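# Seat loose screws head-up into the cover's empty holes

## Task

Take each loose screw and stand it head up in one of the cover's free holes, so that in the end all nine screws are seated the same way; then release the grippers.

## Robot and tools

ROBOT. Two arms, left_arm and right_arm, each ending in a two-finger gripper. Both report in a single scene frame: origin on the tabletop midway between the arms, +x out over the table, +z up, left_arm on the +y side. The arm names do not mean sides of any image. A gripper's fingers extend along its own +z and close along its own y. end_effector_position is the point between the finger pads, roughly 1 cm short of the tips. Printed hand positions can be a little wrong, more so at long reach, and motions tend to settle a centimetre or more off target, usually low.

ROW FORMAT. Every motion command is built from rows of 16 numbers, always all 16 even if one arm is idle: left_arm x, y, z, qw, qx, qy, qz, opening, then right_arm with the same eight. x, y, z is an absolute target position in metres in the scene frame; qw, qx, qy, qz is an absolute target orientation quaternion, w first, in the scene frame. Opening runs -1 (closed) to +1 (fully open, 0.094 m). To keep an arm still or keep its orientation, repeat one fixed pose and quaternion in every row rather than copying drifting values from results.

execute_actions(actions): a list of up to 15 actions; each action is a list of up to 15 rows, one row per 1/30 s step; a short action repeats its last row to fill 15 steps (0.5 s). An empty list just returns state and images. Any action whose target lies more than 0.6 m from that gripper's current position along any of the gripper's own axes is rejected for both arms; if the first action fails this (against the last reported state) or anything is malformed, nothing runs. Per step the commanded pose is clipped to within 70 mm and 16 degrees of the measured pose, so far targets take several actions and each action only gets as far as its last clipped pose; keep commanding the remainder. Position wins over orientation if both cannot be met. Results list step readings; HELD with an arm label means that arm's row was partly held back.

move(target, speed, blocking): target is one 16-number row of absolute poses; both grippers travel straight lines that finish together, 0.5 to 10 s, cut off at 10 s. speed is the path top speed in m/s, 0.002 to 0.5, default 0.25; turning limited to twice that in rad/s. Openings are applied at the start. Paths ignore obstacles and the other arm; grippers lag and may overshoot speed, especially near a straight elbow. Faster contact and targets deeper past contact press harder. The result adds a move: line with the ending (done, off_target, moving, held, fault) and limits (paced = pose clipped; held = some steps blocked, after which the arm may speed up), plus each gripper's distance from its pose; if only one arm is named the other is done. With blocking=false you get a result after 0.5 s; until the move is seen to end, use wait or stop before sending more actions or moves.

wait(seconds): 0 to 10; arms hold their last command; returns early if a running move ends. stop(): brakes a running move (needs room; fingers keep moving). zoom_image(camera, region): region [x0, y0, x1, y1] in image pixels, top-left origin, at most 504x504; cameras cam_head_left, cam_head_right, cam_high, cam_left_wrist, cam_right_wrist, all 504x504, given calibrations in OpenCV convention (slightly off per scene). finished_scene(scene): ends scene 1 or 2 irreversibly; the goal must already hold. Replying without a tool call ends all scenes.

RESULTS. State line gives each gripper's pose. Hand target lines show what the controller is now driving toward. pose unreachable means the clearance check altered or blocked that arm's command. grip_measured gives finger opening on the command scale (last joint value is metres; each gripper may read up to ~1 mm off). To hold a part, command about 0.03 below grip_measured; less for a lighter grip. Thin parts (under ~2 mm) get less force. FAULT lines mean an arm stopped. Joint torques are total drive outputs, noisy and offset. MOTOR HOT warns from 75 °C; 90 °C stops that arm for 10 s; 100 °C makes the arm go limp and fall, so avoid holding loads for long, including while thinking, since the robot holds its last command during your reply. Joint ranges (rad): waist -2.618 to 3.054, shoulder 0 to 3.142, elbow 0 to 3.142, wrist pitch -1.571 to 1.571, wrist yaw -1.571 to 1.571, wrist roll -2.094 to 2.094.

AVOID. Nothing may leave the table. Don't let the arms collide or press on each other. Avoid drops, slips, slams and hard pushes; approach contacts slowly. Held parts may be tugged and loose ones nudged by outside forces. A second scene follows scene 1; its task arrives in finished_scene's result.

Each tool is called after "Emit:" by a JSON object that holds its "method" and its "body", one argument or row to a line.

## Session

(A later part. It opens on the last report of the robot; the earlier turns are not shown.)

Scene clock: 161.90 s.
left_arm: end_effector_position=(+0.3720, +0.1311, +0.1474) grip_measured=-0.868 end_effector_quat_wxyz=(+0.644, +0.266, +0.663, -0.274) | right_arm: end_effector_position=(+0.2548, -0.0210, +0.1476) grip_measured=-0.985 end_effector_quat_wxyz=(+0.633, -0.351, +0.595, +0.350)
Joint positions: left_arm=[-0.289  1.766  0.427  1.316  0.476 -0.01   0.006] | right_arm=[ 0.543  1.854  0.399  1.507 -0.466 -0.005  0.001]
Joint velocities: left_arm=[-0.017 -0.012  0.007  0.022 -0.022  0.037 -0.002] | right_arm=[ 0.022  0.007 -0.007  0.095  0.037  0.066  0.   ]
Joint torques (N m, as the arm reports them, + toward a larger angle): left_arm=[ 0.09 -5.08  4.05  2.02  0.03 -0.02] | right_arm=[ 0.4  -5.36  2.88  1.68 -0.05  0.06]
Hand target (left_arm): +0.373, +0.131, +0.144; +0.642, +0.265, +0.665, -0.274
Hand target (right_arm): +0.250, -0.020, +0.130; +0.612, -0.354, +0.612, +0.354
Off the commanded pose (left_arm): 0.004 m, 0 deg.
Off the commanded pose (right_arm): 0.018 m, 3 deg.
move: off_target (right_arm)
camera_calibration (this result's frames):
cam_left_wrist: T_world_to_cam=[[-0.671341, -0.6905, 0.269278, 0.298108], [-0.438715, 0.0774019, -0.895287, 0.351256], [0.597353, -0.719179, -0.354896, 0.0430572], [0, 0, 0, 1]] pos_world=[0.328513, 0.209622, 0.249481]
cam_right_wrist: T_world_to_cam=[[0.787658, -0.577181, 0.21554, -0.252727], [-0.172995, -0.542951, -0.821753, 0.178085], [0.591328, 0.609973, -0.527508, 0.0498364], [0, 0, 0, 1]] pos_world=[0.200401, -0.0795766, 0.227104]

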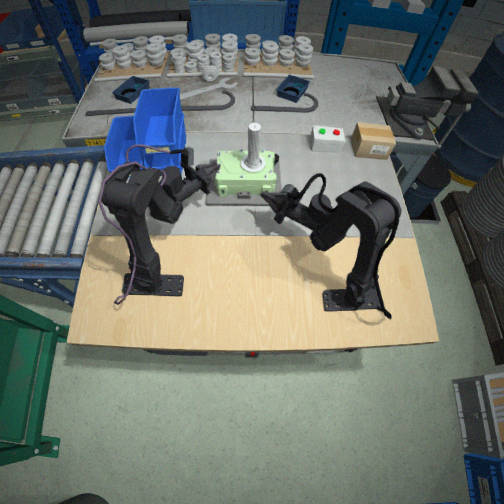

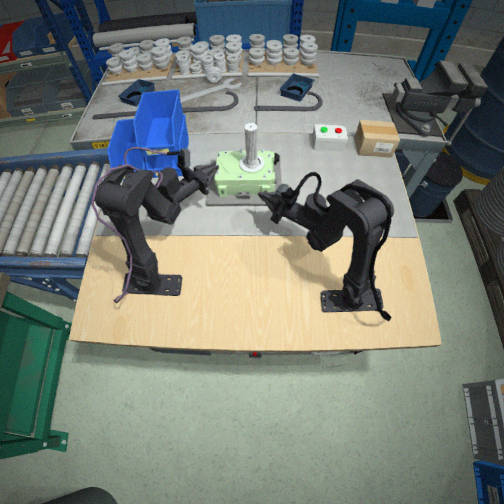

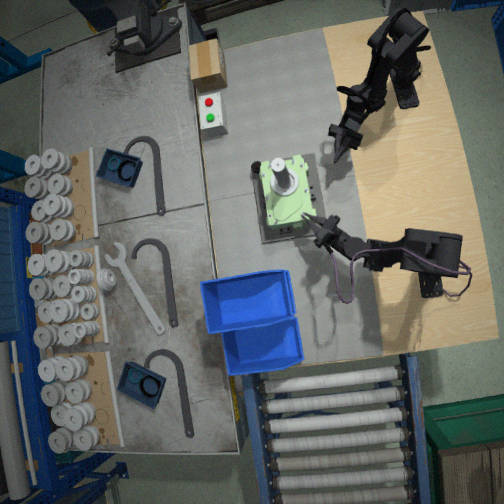

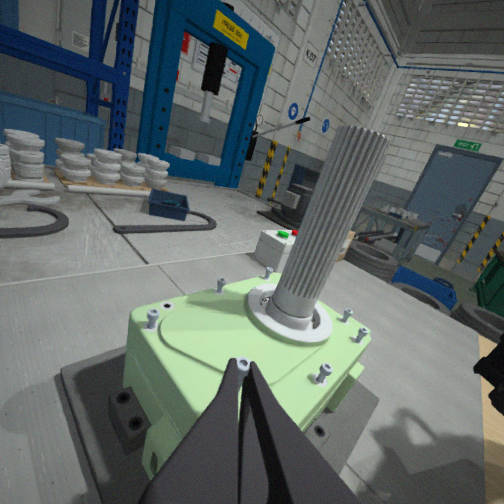

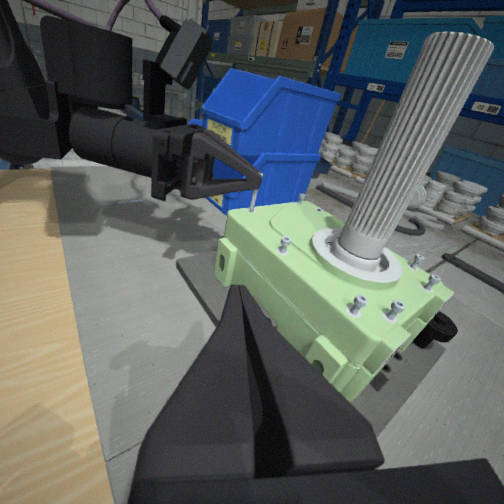

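Emit:
{"method": "move", "body": {
  "target": [0.372,0.131,0.136,0.642,0.265,0.665,-0.274,-1,0.25,-0.02,0.13,0.612,-0.354,0.612,0.354,-1],
  "speed": 0.008
}}

Emit:
{"method": "zoom_image", "body": {
  "camera": "cam_right_wrist",
  "region": [180,120,320,260]
}}

Scene clock: 165.77 s.
left_arm: end_effector_position=(+0.3732, +0.1307, +0.1471) grip_measured=-0.868 end_effector_quat_wxyz=(+0.653, +0.266, +0.654, -0.273) | right_arm: end_effector_position=(+0.2548, -0.0210, +0.1482) grip_measured=-0.985 end_effector_quat_wxyz=(+0.634, -0.351, +0.594, +0.350)
Joint positions: left_arm=[-0.289  1.805  0.427  1.381  0.476 -0.01   0.006] | right_arm=[ 0.543  1.854  0.399  1.51  -0.466 -0.005  0.001]
Joint velocities: left_arm=[-0.012 -0.002  0.007 -0.022 -0.037 -0.037 -0.   ] | right_arm=[ 0.017 -0.007 -0.012  0.051 -0.022  0.066 -0.   ]
Joint torques (N m, as the arm reports them, + toward a larger angle): left_arm=[-0.02 -5.03  3.12  1.88 -0.02 -0.02] | right_arm=[ 0.39 -5.36  2.89  1.66 -0.05  0.05]
Hand target (left_arm): +0.372, +0.131, +0.136; +0.642, +0.265, +0.665, -0.274
Hand target (right_arm): +0.250, -0.020, +0.130; +0.612, -0.354, +0.612, +0.354
Off the commanded pose (left_arm): 0.011 m, 2 deg.
Off the commanded pose (right_arm): 0.019 m, 3 deg.
move: off_target (left_arm, right_arm)
camera_calibration (this result's frames):
cam_left_wrist: T_world_to_cam=[[-0.678048, -0.688373, 0.257669, 0.302669], [-0.415779, 0.0701282, -0.906758, 0.34562], [0.606118, -0.721959, -0.333761, 0.0359364], [0, 0, 0, 1]] pos_world=[0.327144, 0.210056, 0.2474]
cam_right_wrist: T_world_to_cam=[[0.787242, -0.577448, 0.216342, -0.252849], [-0.171411, -0.541934, -0.822755, 0.178271], [0.592342, 0.610624, -0.525614, 0.0496107], [0, 0, 0, 1]] pos_world=[0.200225, -0.0796897, 0.227451]

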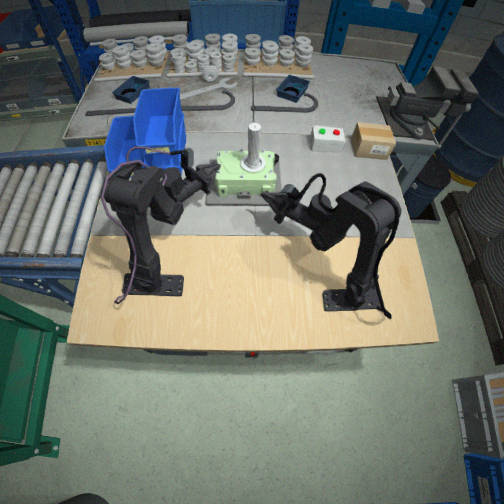

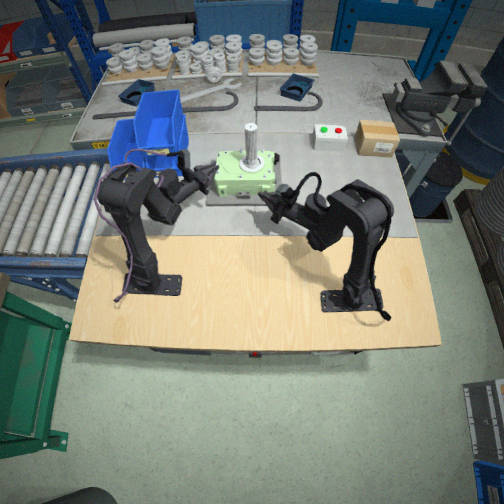

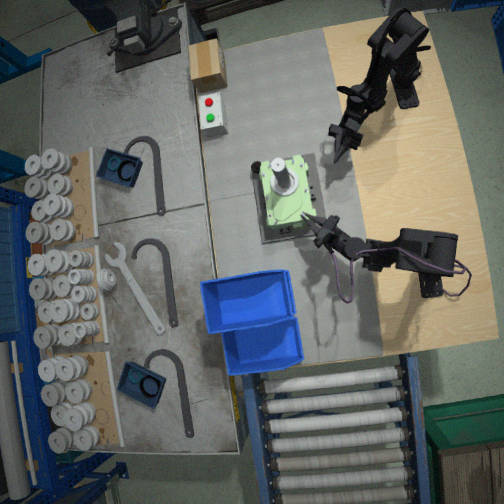

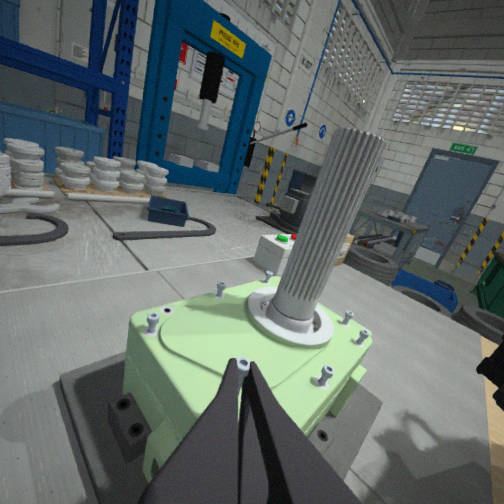

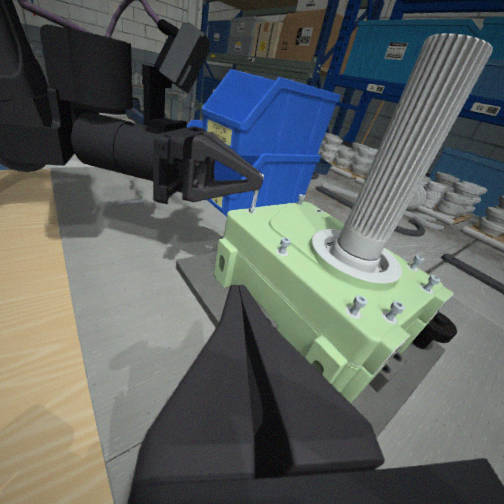

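Region (180, 120, 320, 260) of cam_right_wrist's 504x504 image, scaled by 3.600, with more detail than that image has.

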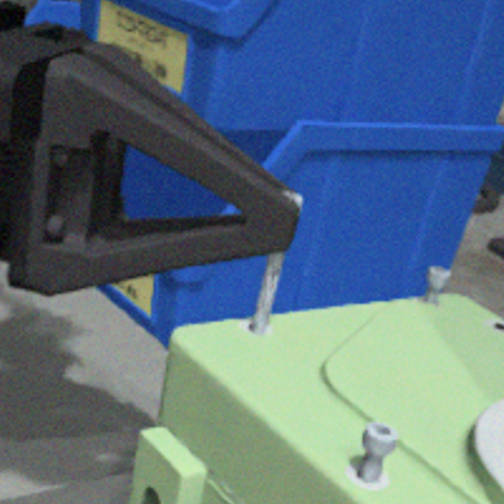

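Emit:
{"method": "move", "body": {
  "target": [0.373,0.1365,0.143,0.645,0.265,0.662,-0.274,-1,0.25,-0.02,0.13,0.612,-0.354,0.612,0.354,-1],
  "speed": 0.004
}}

Emit:
{"method": "zoom_image", "body": {
  "camera": "cam_right_wrist",
  "region": [180,120,320,260]
}}

Scene clock: 173.37 s.
left_arm: end_effector_position=(+0.3733, +0.1322, +0.1470) grip_measured=-0.868 end_effector_quat_wxyz=(+0.653, +0.268, +0.653, -0.274) | right_arm: end_effector_position=(+0.2548, -0.0210, +0.1488) grip_measured=-0.985 end_effector_quat_wxyz=(+0.635, -0.350, +0.593, +0.350)
Joint positions: left_arm=[-0.281  1.805  0.427  1.381  0.488 -0.01   0.006] | right_arm=[ 0.543  1.854  0.399  1.512 -0.466 -0.005  0.001]
Joint velocities: left_arm=[-0.002 -0.012 -0.002 -0.037 -0.022  0.095  0.   ] | right_arm=[-0.017 -0.012 -0.007  0.037  0.022 -0.037 -0.001]
Joint torques (N m, as the arm reports them, + toward a larger angle): left_arm=[ 1.12 -7.    3.16  1.69  0.09 -0.03] | right_arm=[ 0.4  -5.34  2.85  1.63 -0.04  0.06]
Hand target (left_arm): +0.373, +0.136, +0.143; +0.645, +0.265, +0.662, -0.274
Hand target (right_arm): +0.250, -0.020, +0.130; +0.612, -0.354, +0.612, +0.354
Off the commanded pose (left_arm): 0.006 m, 1 deg.
Off the commanded pose (right_arm): 0.019 m, 3 deg.
move: off_target (right_arm)
camera_calibration (this result's frames):
cam_left_wrist: T_world_to_cam=[[-0.680672, -0.68579, 0.25764, 0.304445], [-0.415499, 0.0717431, -0.90676, 0.345195], [0.603363, -0.724255, -0.333778, 0.0382386], [0, 0, 0, 1]] pos_world=[0.327583, 0.211714, 0.247335]
cam_right_wrist: T_world_to_cam=[[0.786755, -0.577761, 0.217277, -0.252991], [-0.169561, -0.540746, -0.823919, 0.178487], [0.59352, 0.611381, -0.5234, 0.0493467], [0, 0, 0, 1]] pos_world=[0.200018, -0.0798221, 0.227856]

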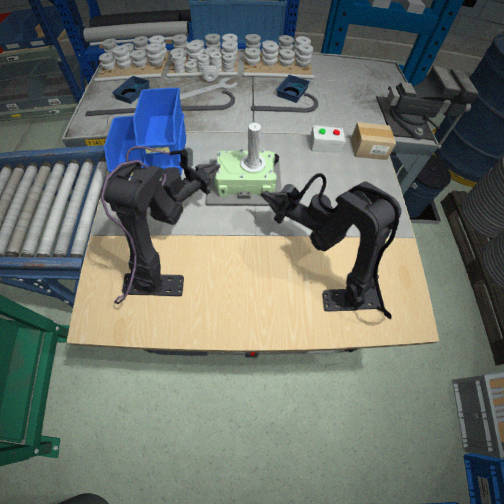

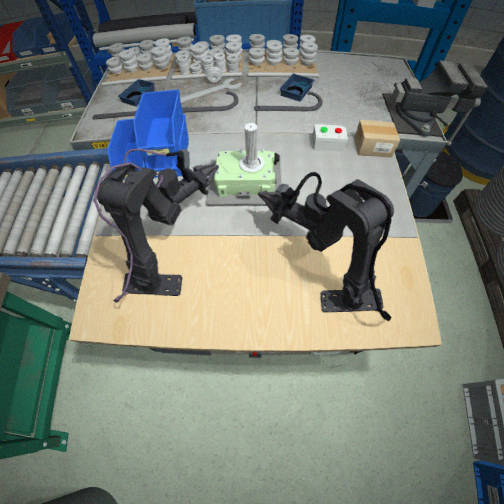

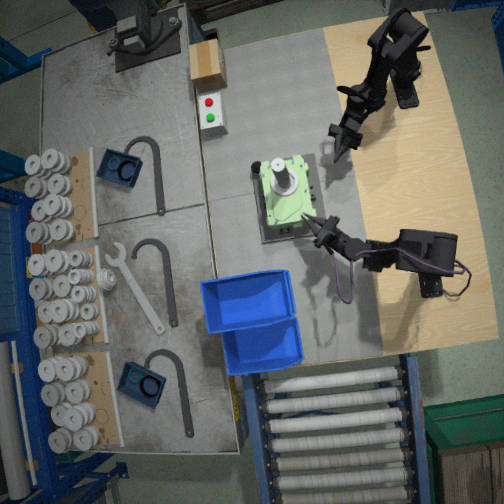

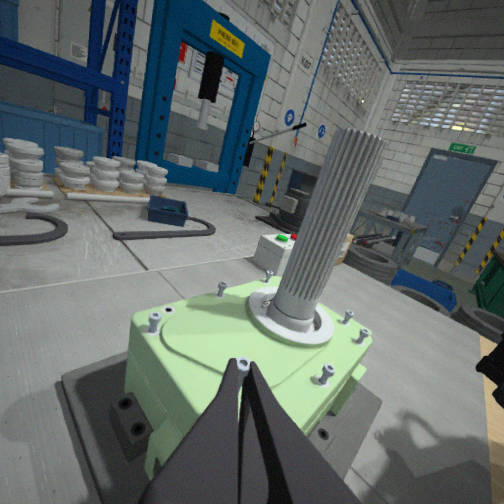

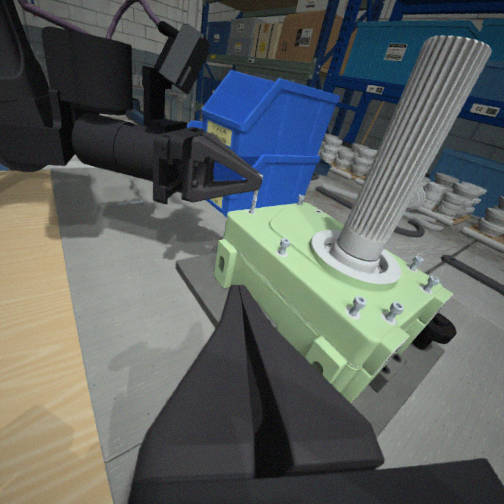

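Region (180, 120, 320, 260) of cam_right_wrist's 504x504 image, scaled by 3.600, with more detail than that image has.

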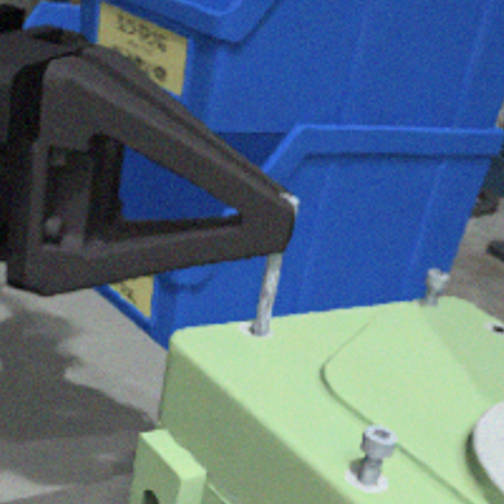

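Emit:
{"method": "move", "body": {
  "target": [0.373,0.1385,0.143,0.647,0.262,0.664,-0.270,-1,0.2548,-0.021,0.1488,0.635,-0.35,0.593,0.35,-1],
  "speed": 0.004
}}

Emit:
{"method": "zoom_image", "body": {
  "camera": "cam_right_wrist",
  "region": [180,120,320,260]
}}

Scene clock: 178.97 s.
left_arm: end_effector_position=(+0.3733, +0.1322, +0.1470) grip_measured=-0.868 end_effector_quat_wxyz=(+0.653, +0.268, +0.653, -0.274) | right_arm: end_effector_position=(+0.2547, -0.0211, +0.1497) grip_measured=-0.985 end_effector_quat_wxyz=(+0.636, -0.350, +0.591, +0.350)
Joint positions: left_arm=[-0.281  1.805  0.427  1.381  0.488 -0.01   0.006] | right_arm=[ 0.543  1.854  0.399  1.516 -0.466 -0.005  0.001]
Joint velocities: left_arm=[ 0.027 -0.007 -0.012 -0.007 -0.022 -0.081 -0.   ] | right_arm=[ 0.007 -0.017 -0.002  0.051 -0.037  0.066  0.001]
Joint torques (N m, as the arm reports them, + toward a larger angle): left_arm=[ 1.19 -7.36  2.74  1.69 -0.04 -0.02] | right_arm=[ 0.05 -7.41  4.13  1.77  0.02  0.01]
Hand target (left_arm): +0.373, +0.138, +0.143; +0.647, +0.262, +0.663, -0.270
Hand target (right_arm): +0.255, -0.021, +0.149; +0.635, -0.350, +0.593, +0.350
Off the commanded pose (left_arm): 0.008 m, 2 deg.
Off the commanded pose (right_arm): 0.001 m, 0 deg.
move: done
camera_calibration (this result's frames):
cam_left_wrist: T_world_to_cam=[[-0.680672, -0.68579, 0.25764, 0.304445], [-0.415499, 0.0717431, -0.90676, 0.345195], [0.603363, -0.724255, -0.333778, 0.0382386], [0, 0, 0, 1]] pos_world=[0.327583, 0.211714, 0.247335]
cam_right_wrist: T_world_to_cam=[[0.785985, -0.578255, 0.218743, -0.253214], [-0.166649, -0.538876, -0.825737, 0.178825], [0.595362, 0.612563, -0.519914, 0.0489306], [0, 0, 0, 1]] pos_world=[0.199692, -0.0800315, 0.228491]

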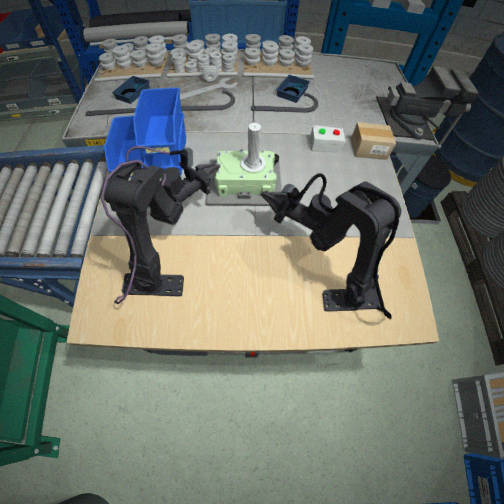

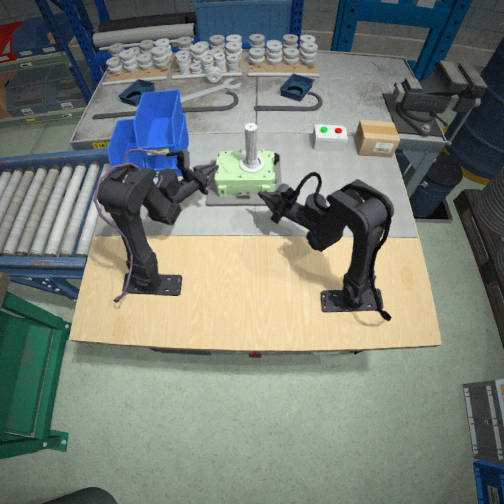

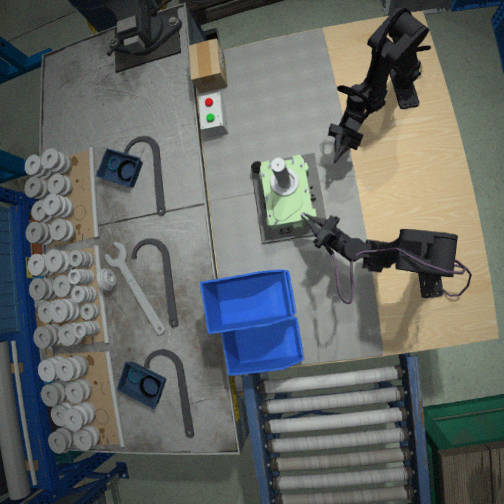

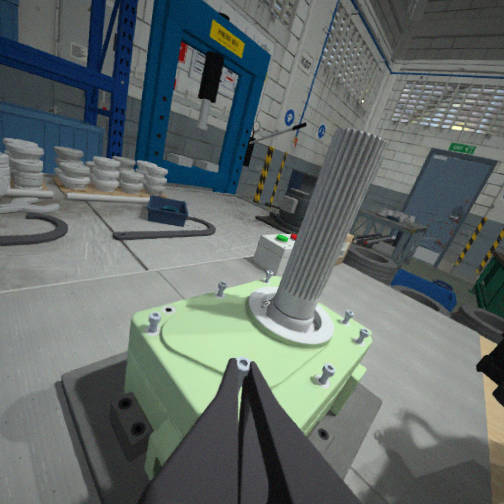

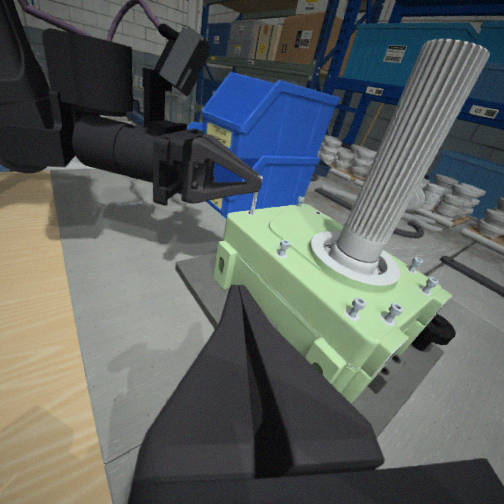

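Region (180, 120, 320, 260) of cam_right_wrist's 504x504 image, scaled by 3.600, with more detail than that image has.

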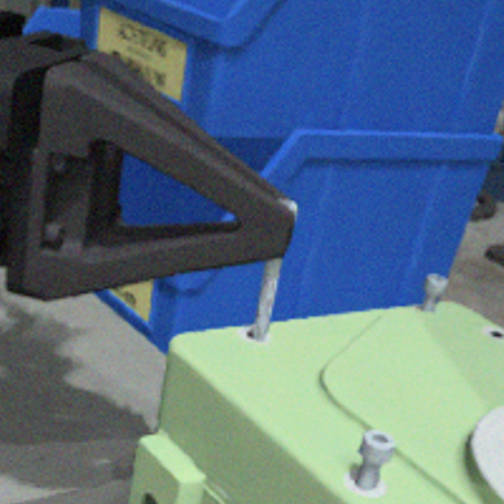

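Push a bit further.

Emit:
{"method": "move", "body": {
  "target": [0.372,0.1405,0.144,0.647,0.262,0.664,-0.270,-1,0.2548,-0.021,0.1488,0.635,-0.35,0.593,0.35,-1],
  "speed": 0.004
}}

Emit:
{"method": "zoom_image", "body": {
  "camera": "cam_right_wrist",
  "region": [180,120,320,260]
}}

Scene clock: 185.87 s.
left_arm: end_effector_position=(+0.3746, +0.1346, +0.1470) grip_measured=-0.868 end_effector_quat_wxyz=(+0.654, +0.266, +0.654, -0.272) | right_arm: end_effector_position=(+0.2547, -0.0211, +0.1503) grip_measured=-0.985 end_effector_quat_wxyz=(+0.637, -0.350, +0.590, +0.350)
Joint positions: left_arm=[-0.274  1.805  0.427  1.381  0.488 -0.01   0.006] | right_arm=[ 0.543  1.854  0.399  1.519 -0.466 -0.005  0.001]
Joint velocities: left_arm=[-0.032 -0.007  0.002 -0.037  0.066  0.037  0.   ] | right_arm=[-0.007 -0.022  0.007 -0.037 -0.022 -0.051  0.   ]
Joint torques (N m, as the arm reports them, + toward a larger angle): left_arm=[ 1.17 -8.01  2.34  1.66  0.04 -0.02] | right_arm=[ 0.05 -7.39  4.13  1.73  0.02  0.01]
Hand target (left_arm): +0.372, +0.140, +0.144; +0.647, +0.262, +0.663, -0.270
Hand target (right_arm): +0.255, -0.021, +0.149; +0.635, -0.350, +0.593, +0.350
Off the commanded pose (left_arm): 0.007 m, 1 deg.
Off the commanded pose (right_arm): 0.002 m, 0 deg.
move: done
camera_calibration (this result's frames):
cam_left_wrist: T_world_to_cam=[[-0.67621, -0.690189, 0.25764, 0.305906], [-0.415956, 0.0690471, -0.90676, 0.346094], [0.608047, -0.720327, -0.333778, 0.0369244], [0, 0, 0, 1]] pos_world=[0.328365, 0.213834, 0.247335]
cam_right_wrist: T_world_to_cam=[[0.785492, -0.578572, 0.219675, -0.253356], [-0.164792, -0.537684, -0.826886, 0.179039], [0.596528, 0.613312, -0.51769, 0.048665], [0, 0, 0, 1]] pos_world=[0.199483, -0.0801655, 0.228894]

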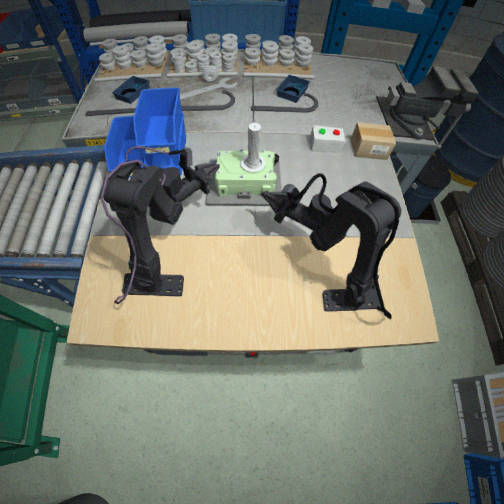

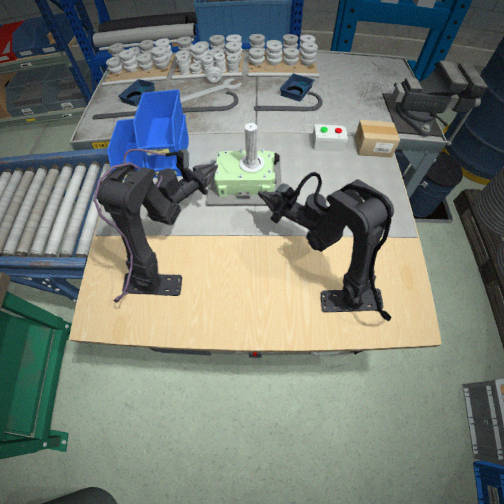

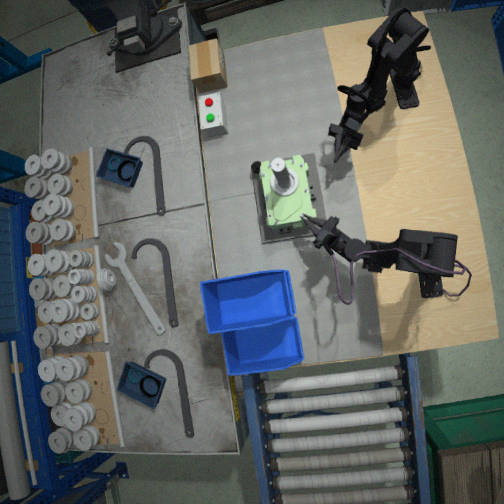

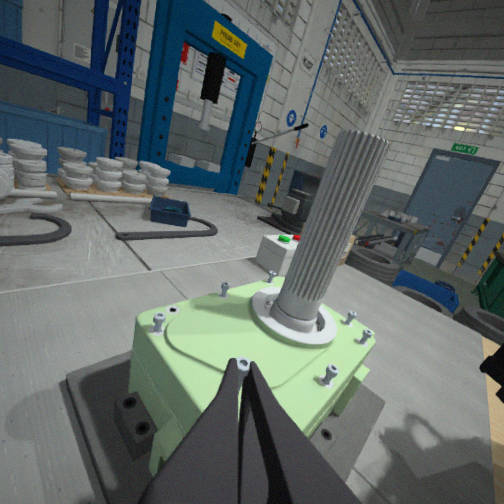

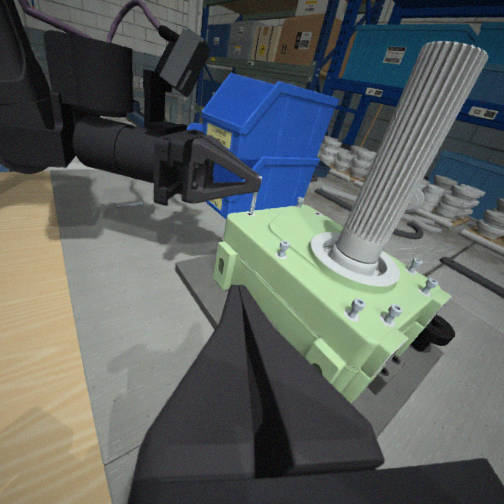

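Region (180, 120, 320, 260) of cam_right_wrist's 504x504 image, scaled by 3.600, with more detail than that image has.

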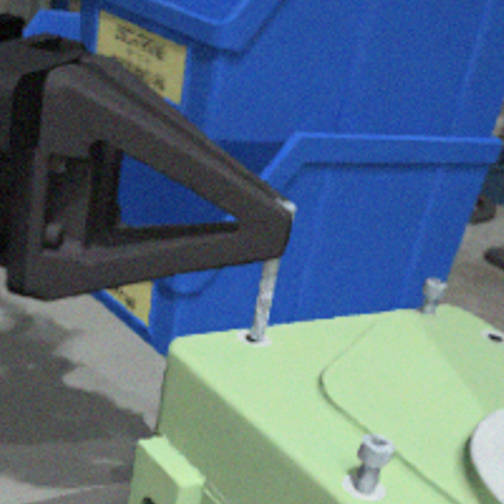

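Now needs −x ~2mm.

Emit:
{"method": "move", "body": {
  "target": [0.368,0.137,0.143,0.640,0.262,0.670,-0.270,-1,0.2548,-0.021,0.1488,0.635,-0.35,0.593,0.35,-1],
  "speed": 0.004
}}

Emit:
{"method": "zoom_image", "body": {
  "camera": "cam_right_wrist",
  "region": [180,120,320,260]
}}

Scene clock: 191.47 s.
left_arm: end_effector_position=(+0.3738, +0.1349, +0.1465) grip_measured=-0.868 end_effector_quat_wxyz=(+0.646, +0.265, +0.662, -0.273) | right_arm: end_effector_position=(+0.2547, -0.0211, +0.1510) grip_measured=-0.985 end_effector_quat_wxyz=(+0.638, -0.350, +0.590, +0.350)
Joint positions: left_arm=[-0.274  1.777  0.427  1.331  0.487 -0.01   0.006] | right_arm=[ 0.543  1.854  0.399  1.522 -0.466 -0.005  0.001]
Joint velocities: left_arm=[ 0.002 -0.012  0.002 -0.037  0.037  0.007 -0.   ] | right_arm=[-0.022 -0.017 -0.002  0.022  0.081  0.037 -0.001]
Joint torques (N m, as the arm reports them, + toward a larger angle): left_arm=[-0.3  -7.81  1.88  1.82 -0.14  0.  ] | right_arm=[ 0.05 -7.38  4.11  1.72  0.02  0.  ]
Hand target (left_arm): +0.368, +0.137, +0.143; +0.640, +0.262, +0.670, -0.270
Hand target (right_arm): +0.255, -0.021, +0.149; +0.635, -0.350, +0.593, +0.350
Off the commanded pose (left_arm): 0.007 m, 1 deg.
Off the commanded pose (right_arm): 0.002 m, 1 deg.
move: done
camera_calibration (this result's frames):
cam_left_wrist: T_world_to_cam=[[-0.670023, -0.69241, 0.267653, 0.302285], [-0.435447, 0.0745835, -0.89712, 0.350442], [0.601212, -0.717639, -0.35148, 0.0422595], [0, 0, 0, 1]] pos_world=[0.32973, 0.213495, 0.248334]
cam_right_wrist: T_world_to_cam=[[0.784998, -0.578889, 0.220604, -0.253498], [-0.162933, -0.53649, -0.828029, 0.179252], [0.597689, 0.614057, -0.515463, 0.0483987], [0, 0, 0, 1]] pos_world=[0.199274, -0.0803, 0.229296]

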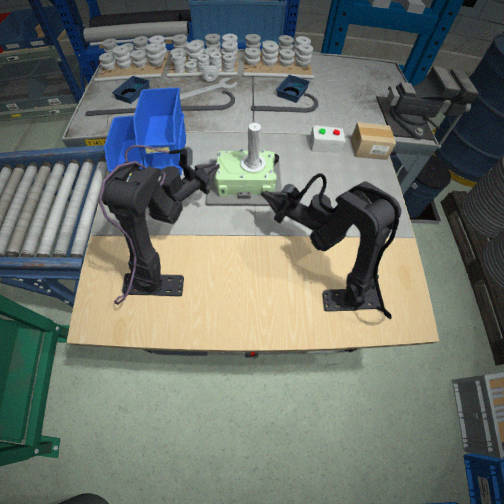

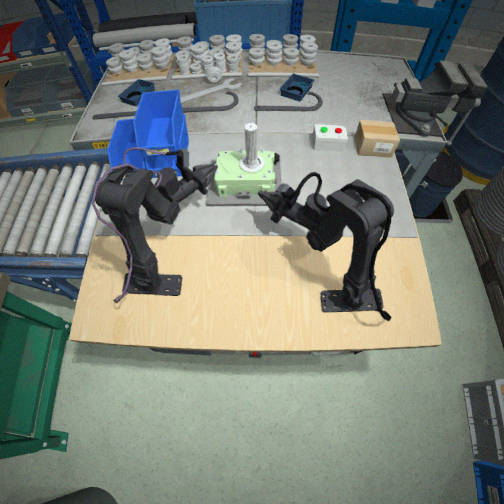

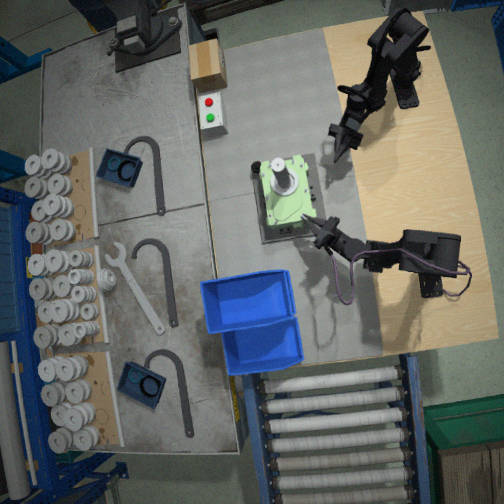

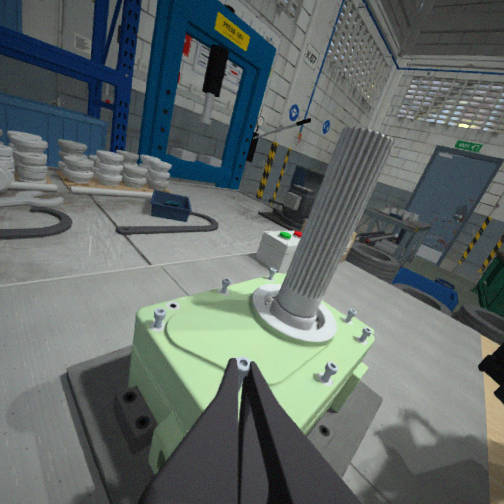

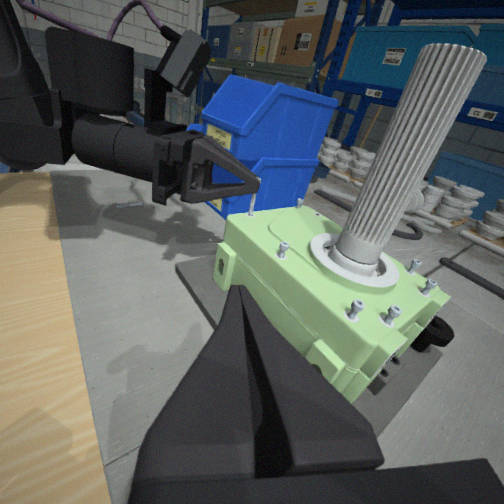

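Region (180, 120, 320, 260) of cam_right_wrist's 504x504 image, scaled by 3.600, with more detail than that image has.

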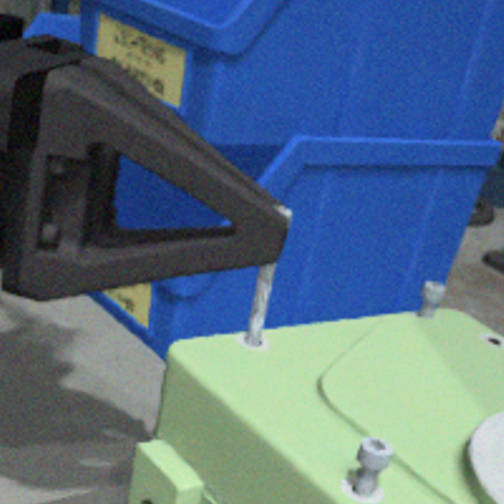

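Centered. Push down via wrist.

Emit:
{"method": "move", "body": {
  "target": [0.373,0.135,0.139,0.630,0.262,0.679,-0.272,-1,0.2548,-0.021,0.1488,0.635,-0.35,0.593,0.35,-1],
  "speed": 0.005
}}

Emit:
{"method": "zoom_image", "body": {
  "camera": "cam_right_wrist",
  "region": [180,120,320,260]
}}

Scene clock: 196.40 s.
left_arm: end_effector_position=(+0.3736, +0.1350, +0.1393) grip_measured=-0.868 end_effector_quat_wxyz=(+0.634, +0.263, +0.673, -0.274) | right_arm: end_effector_position=(+0.2546, -0.0211, +0.1516) grip_measured=-0.985 end_effector_quat_wxyz=(+0.639, -0.350, +0.589, +0.350)
Joint positions: left_arm=[-0.274  1.777  0.427  1.299  0.487 -0.01   0.006] | right_arm=[ 0.543  1.854  0.399  1.524 -0.466 -0.005  0.001]
Joint velocities: left_arm=[ 0.032 -0.022 -0.012 -0.007  0.037 -0.022 -0.001] | right_arm=[ 0.007 -0.017  0.017  0.007 -0.007  0.051  0.   ]
Joint torques (N m, as the arm reports them, + toward a larger angle): left_arm=[-0.29 -7.5   3.78  1.63 -0.09  0.  ] | right_arm=[ 0.05 -7.39  4.11  1.68  0.02  0.  ]
Hand target (left_arm): +0.373, +0.135, +0.139; +0.630, +0.262, +0.679, -0.272
Hand target (right_arm): +0.255, -0.021, +0.149; +0.635, -0.350, +0.593, +0.350
Off the commanded pose (left_arm): 0.001 m, 1 deg.
Off the commanded pose (right_arm): 0.003 m, 1 deg.
move: done
camera_calibration (this result's frames):
cam_left_wrist: T_world_to_cam=[[-0.661698, -0.694918, 0.281506, 0.299397], [-0.462429, 0.0827121, -0.88279, 0.350844], [0.590182, -0.714316, -0.376081, 0.0470299], [0, 0, 0, 1]] pos_world=[0.332595, 0.212632, 0.243127]
cam_right_wrist: T_world_to_cam=[[0.784501, -0.579208, 0.221532, -0.25364], [-0.161071, -0.535294, -0.829166, 0.179464], [0.598844, 0.614799, -0.513232, 0.0481317], [0, 0, 0, 1]] pos_world=[0.199063, -0.0804352, 0.229698]

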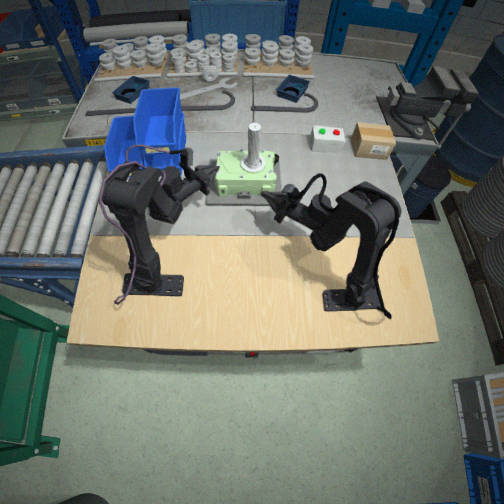

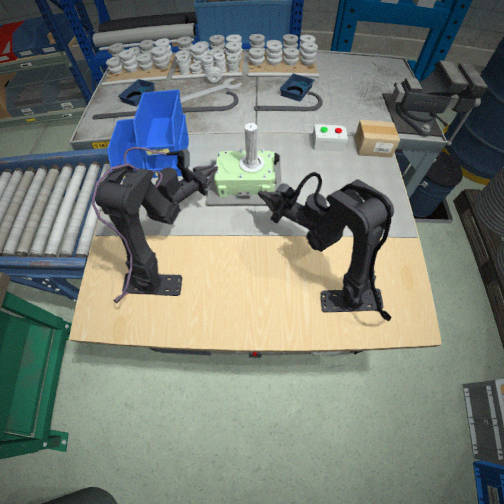

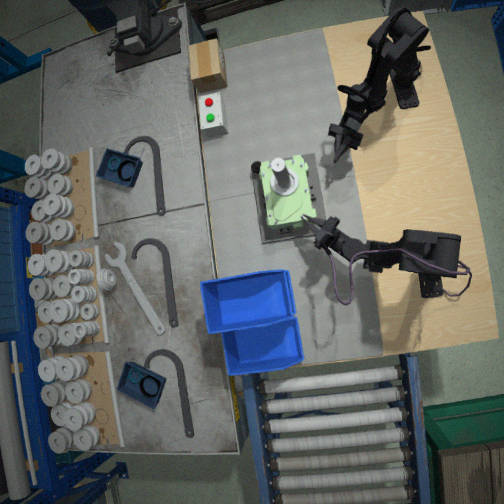

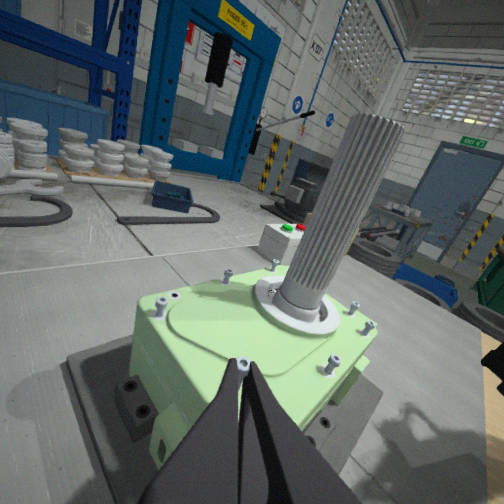

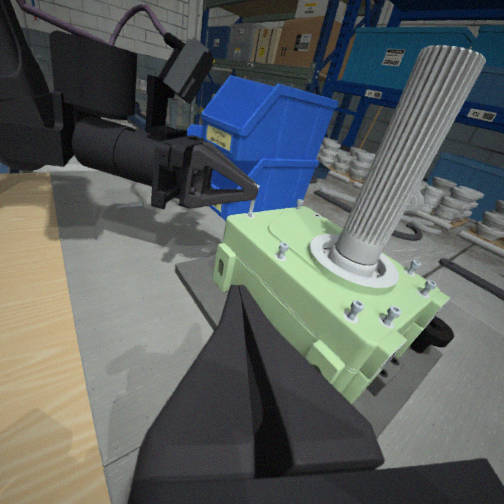

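Region (180, 120, 320, 260) of cam_right_wrist's 504x504 image, scaled by 3.600, with more detail than that image has.

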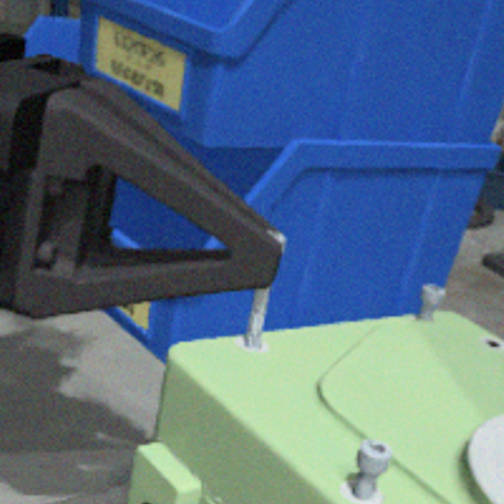

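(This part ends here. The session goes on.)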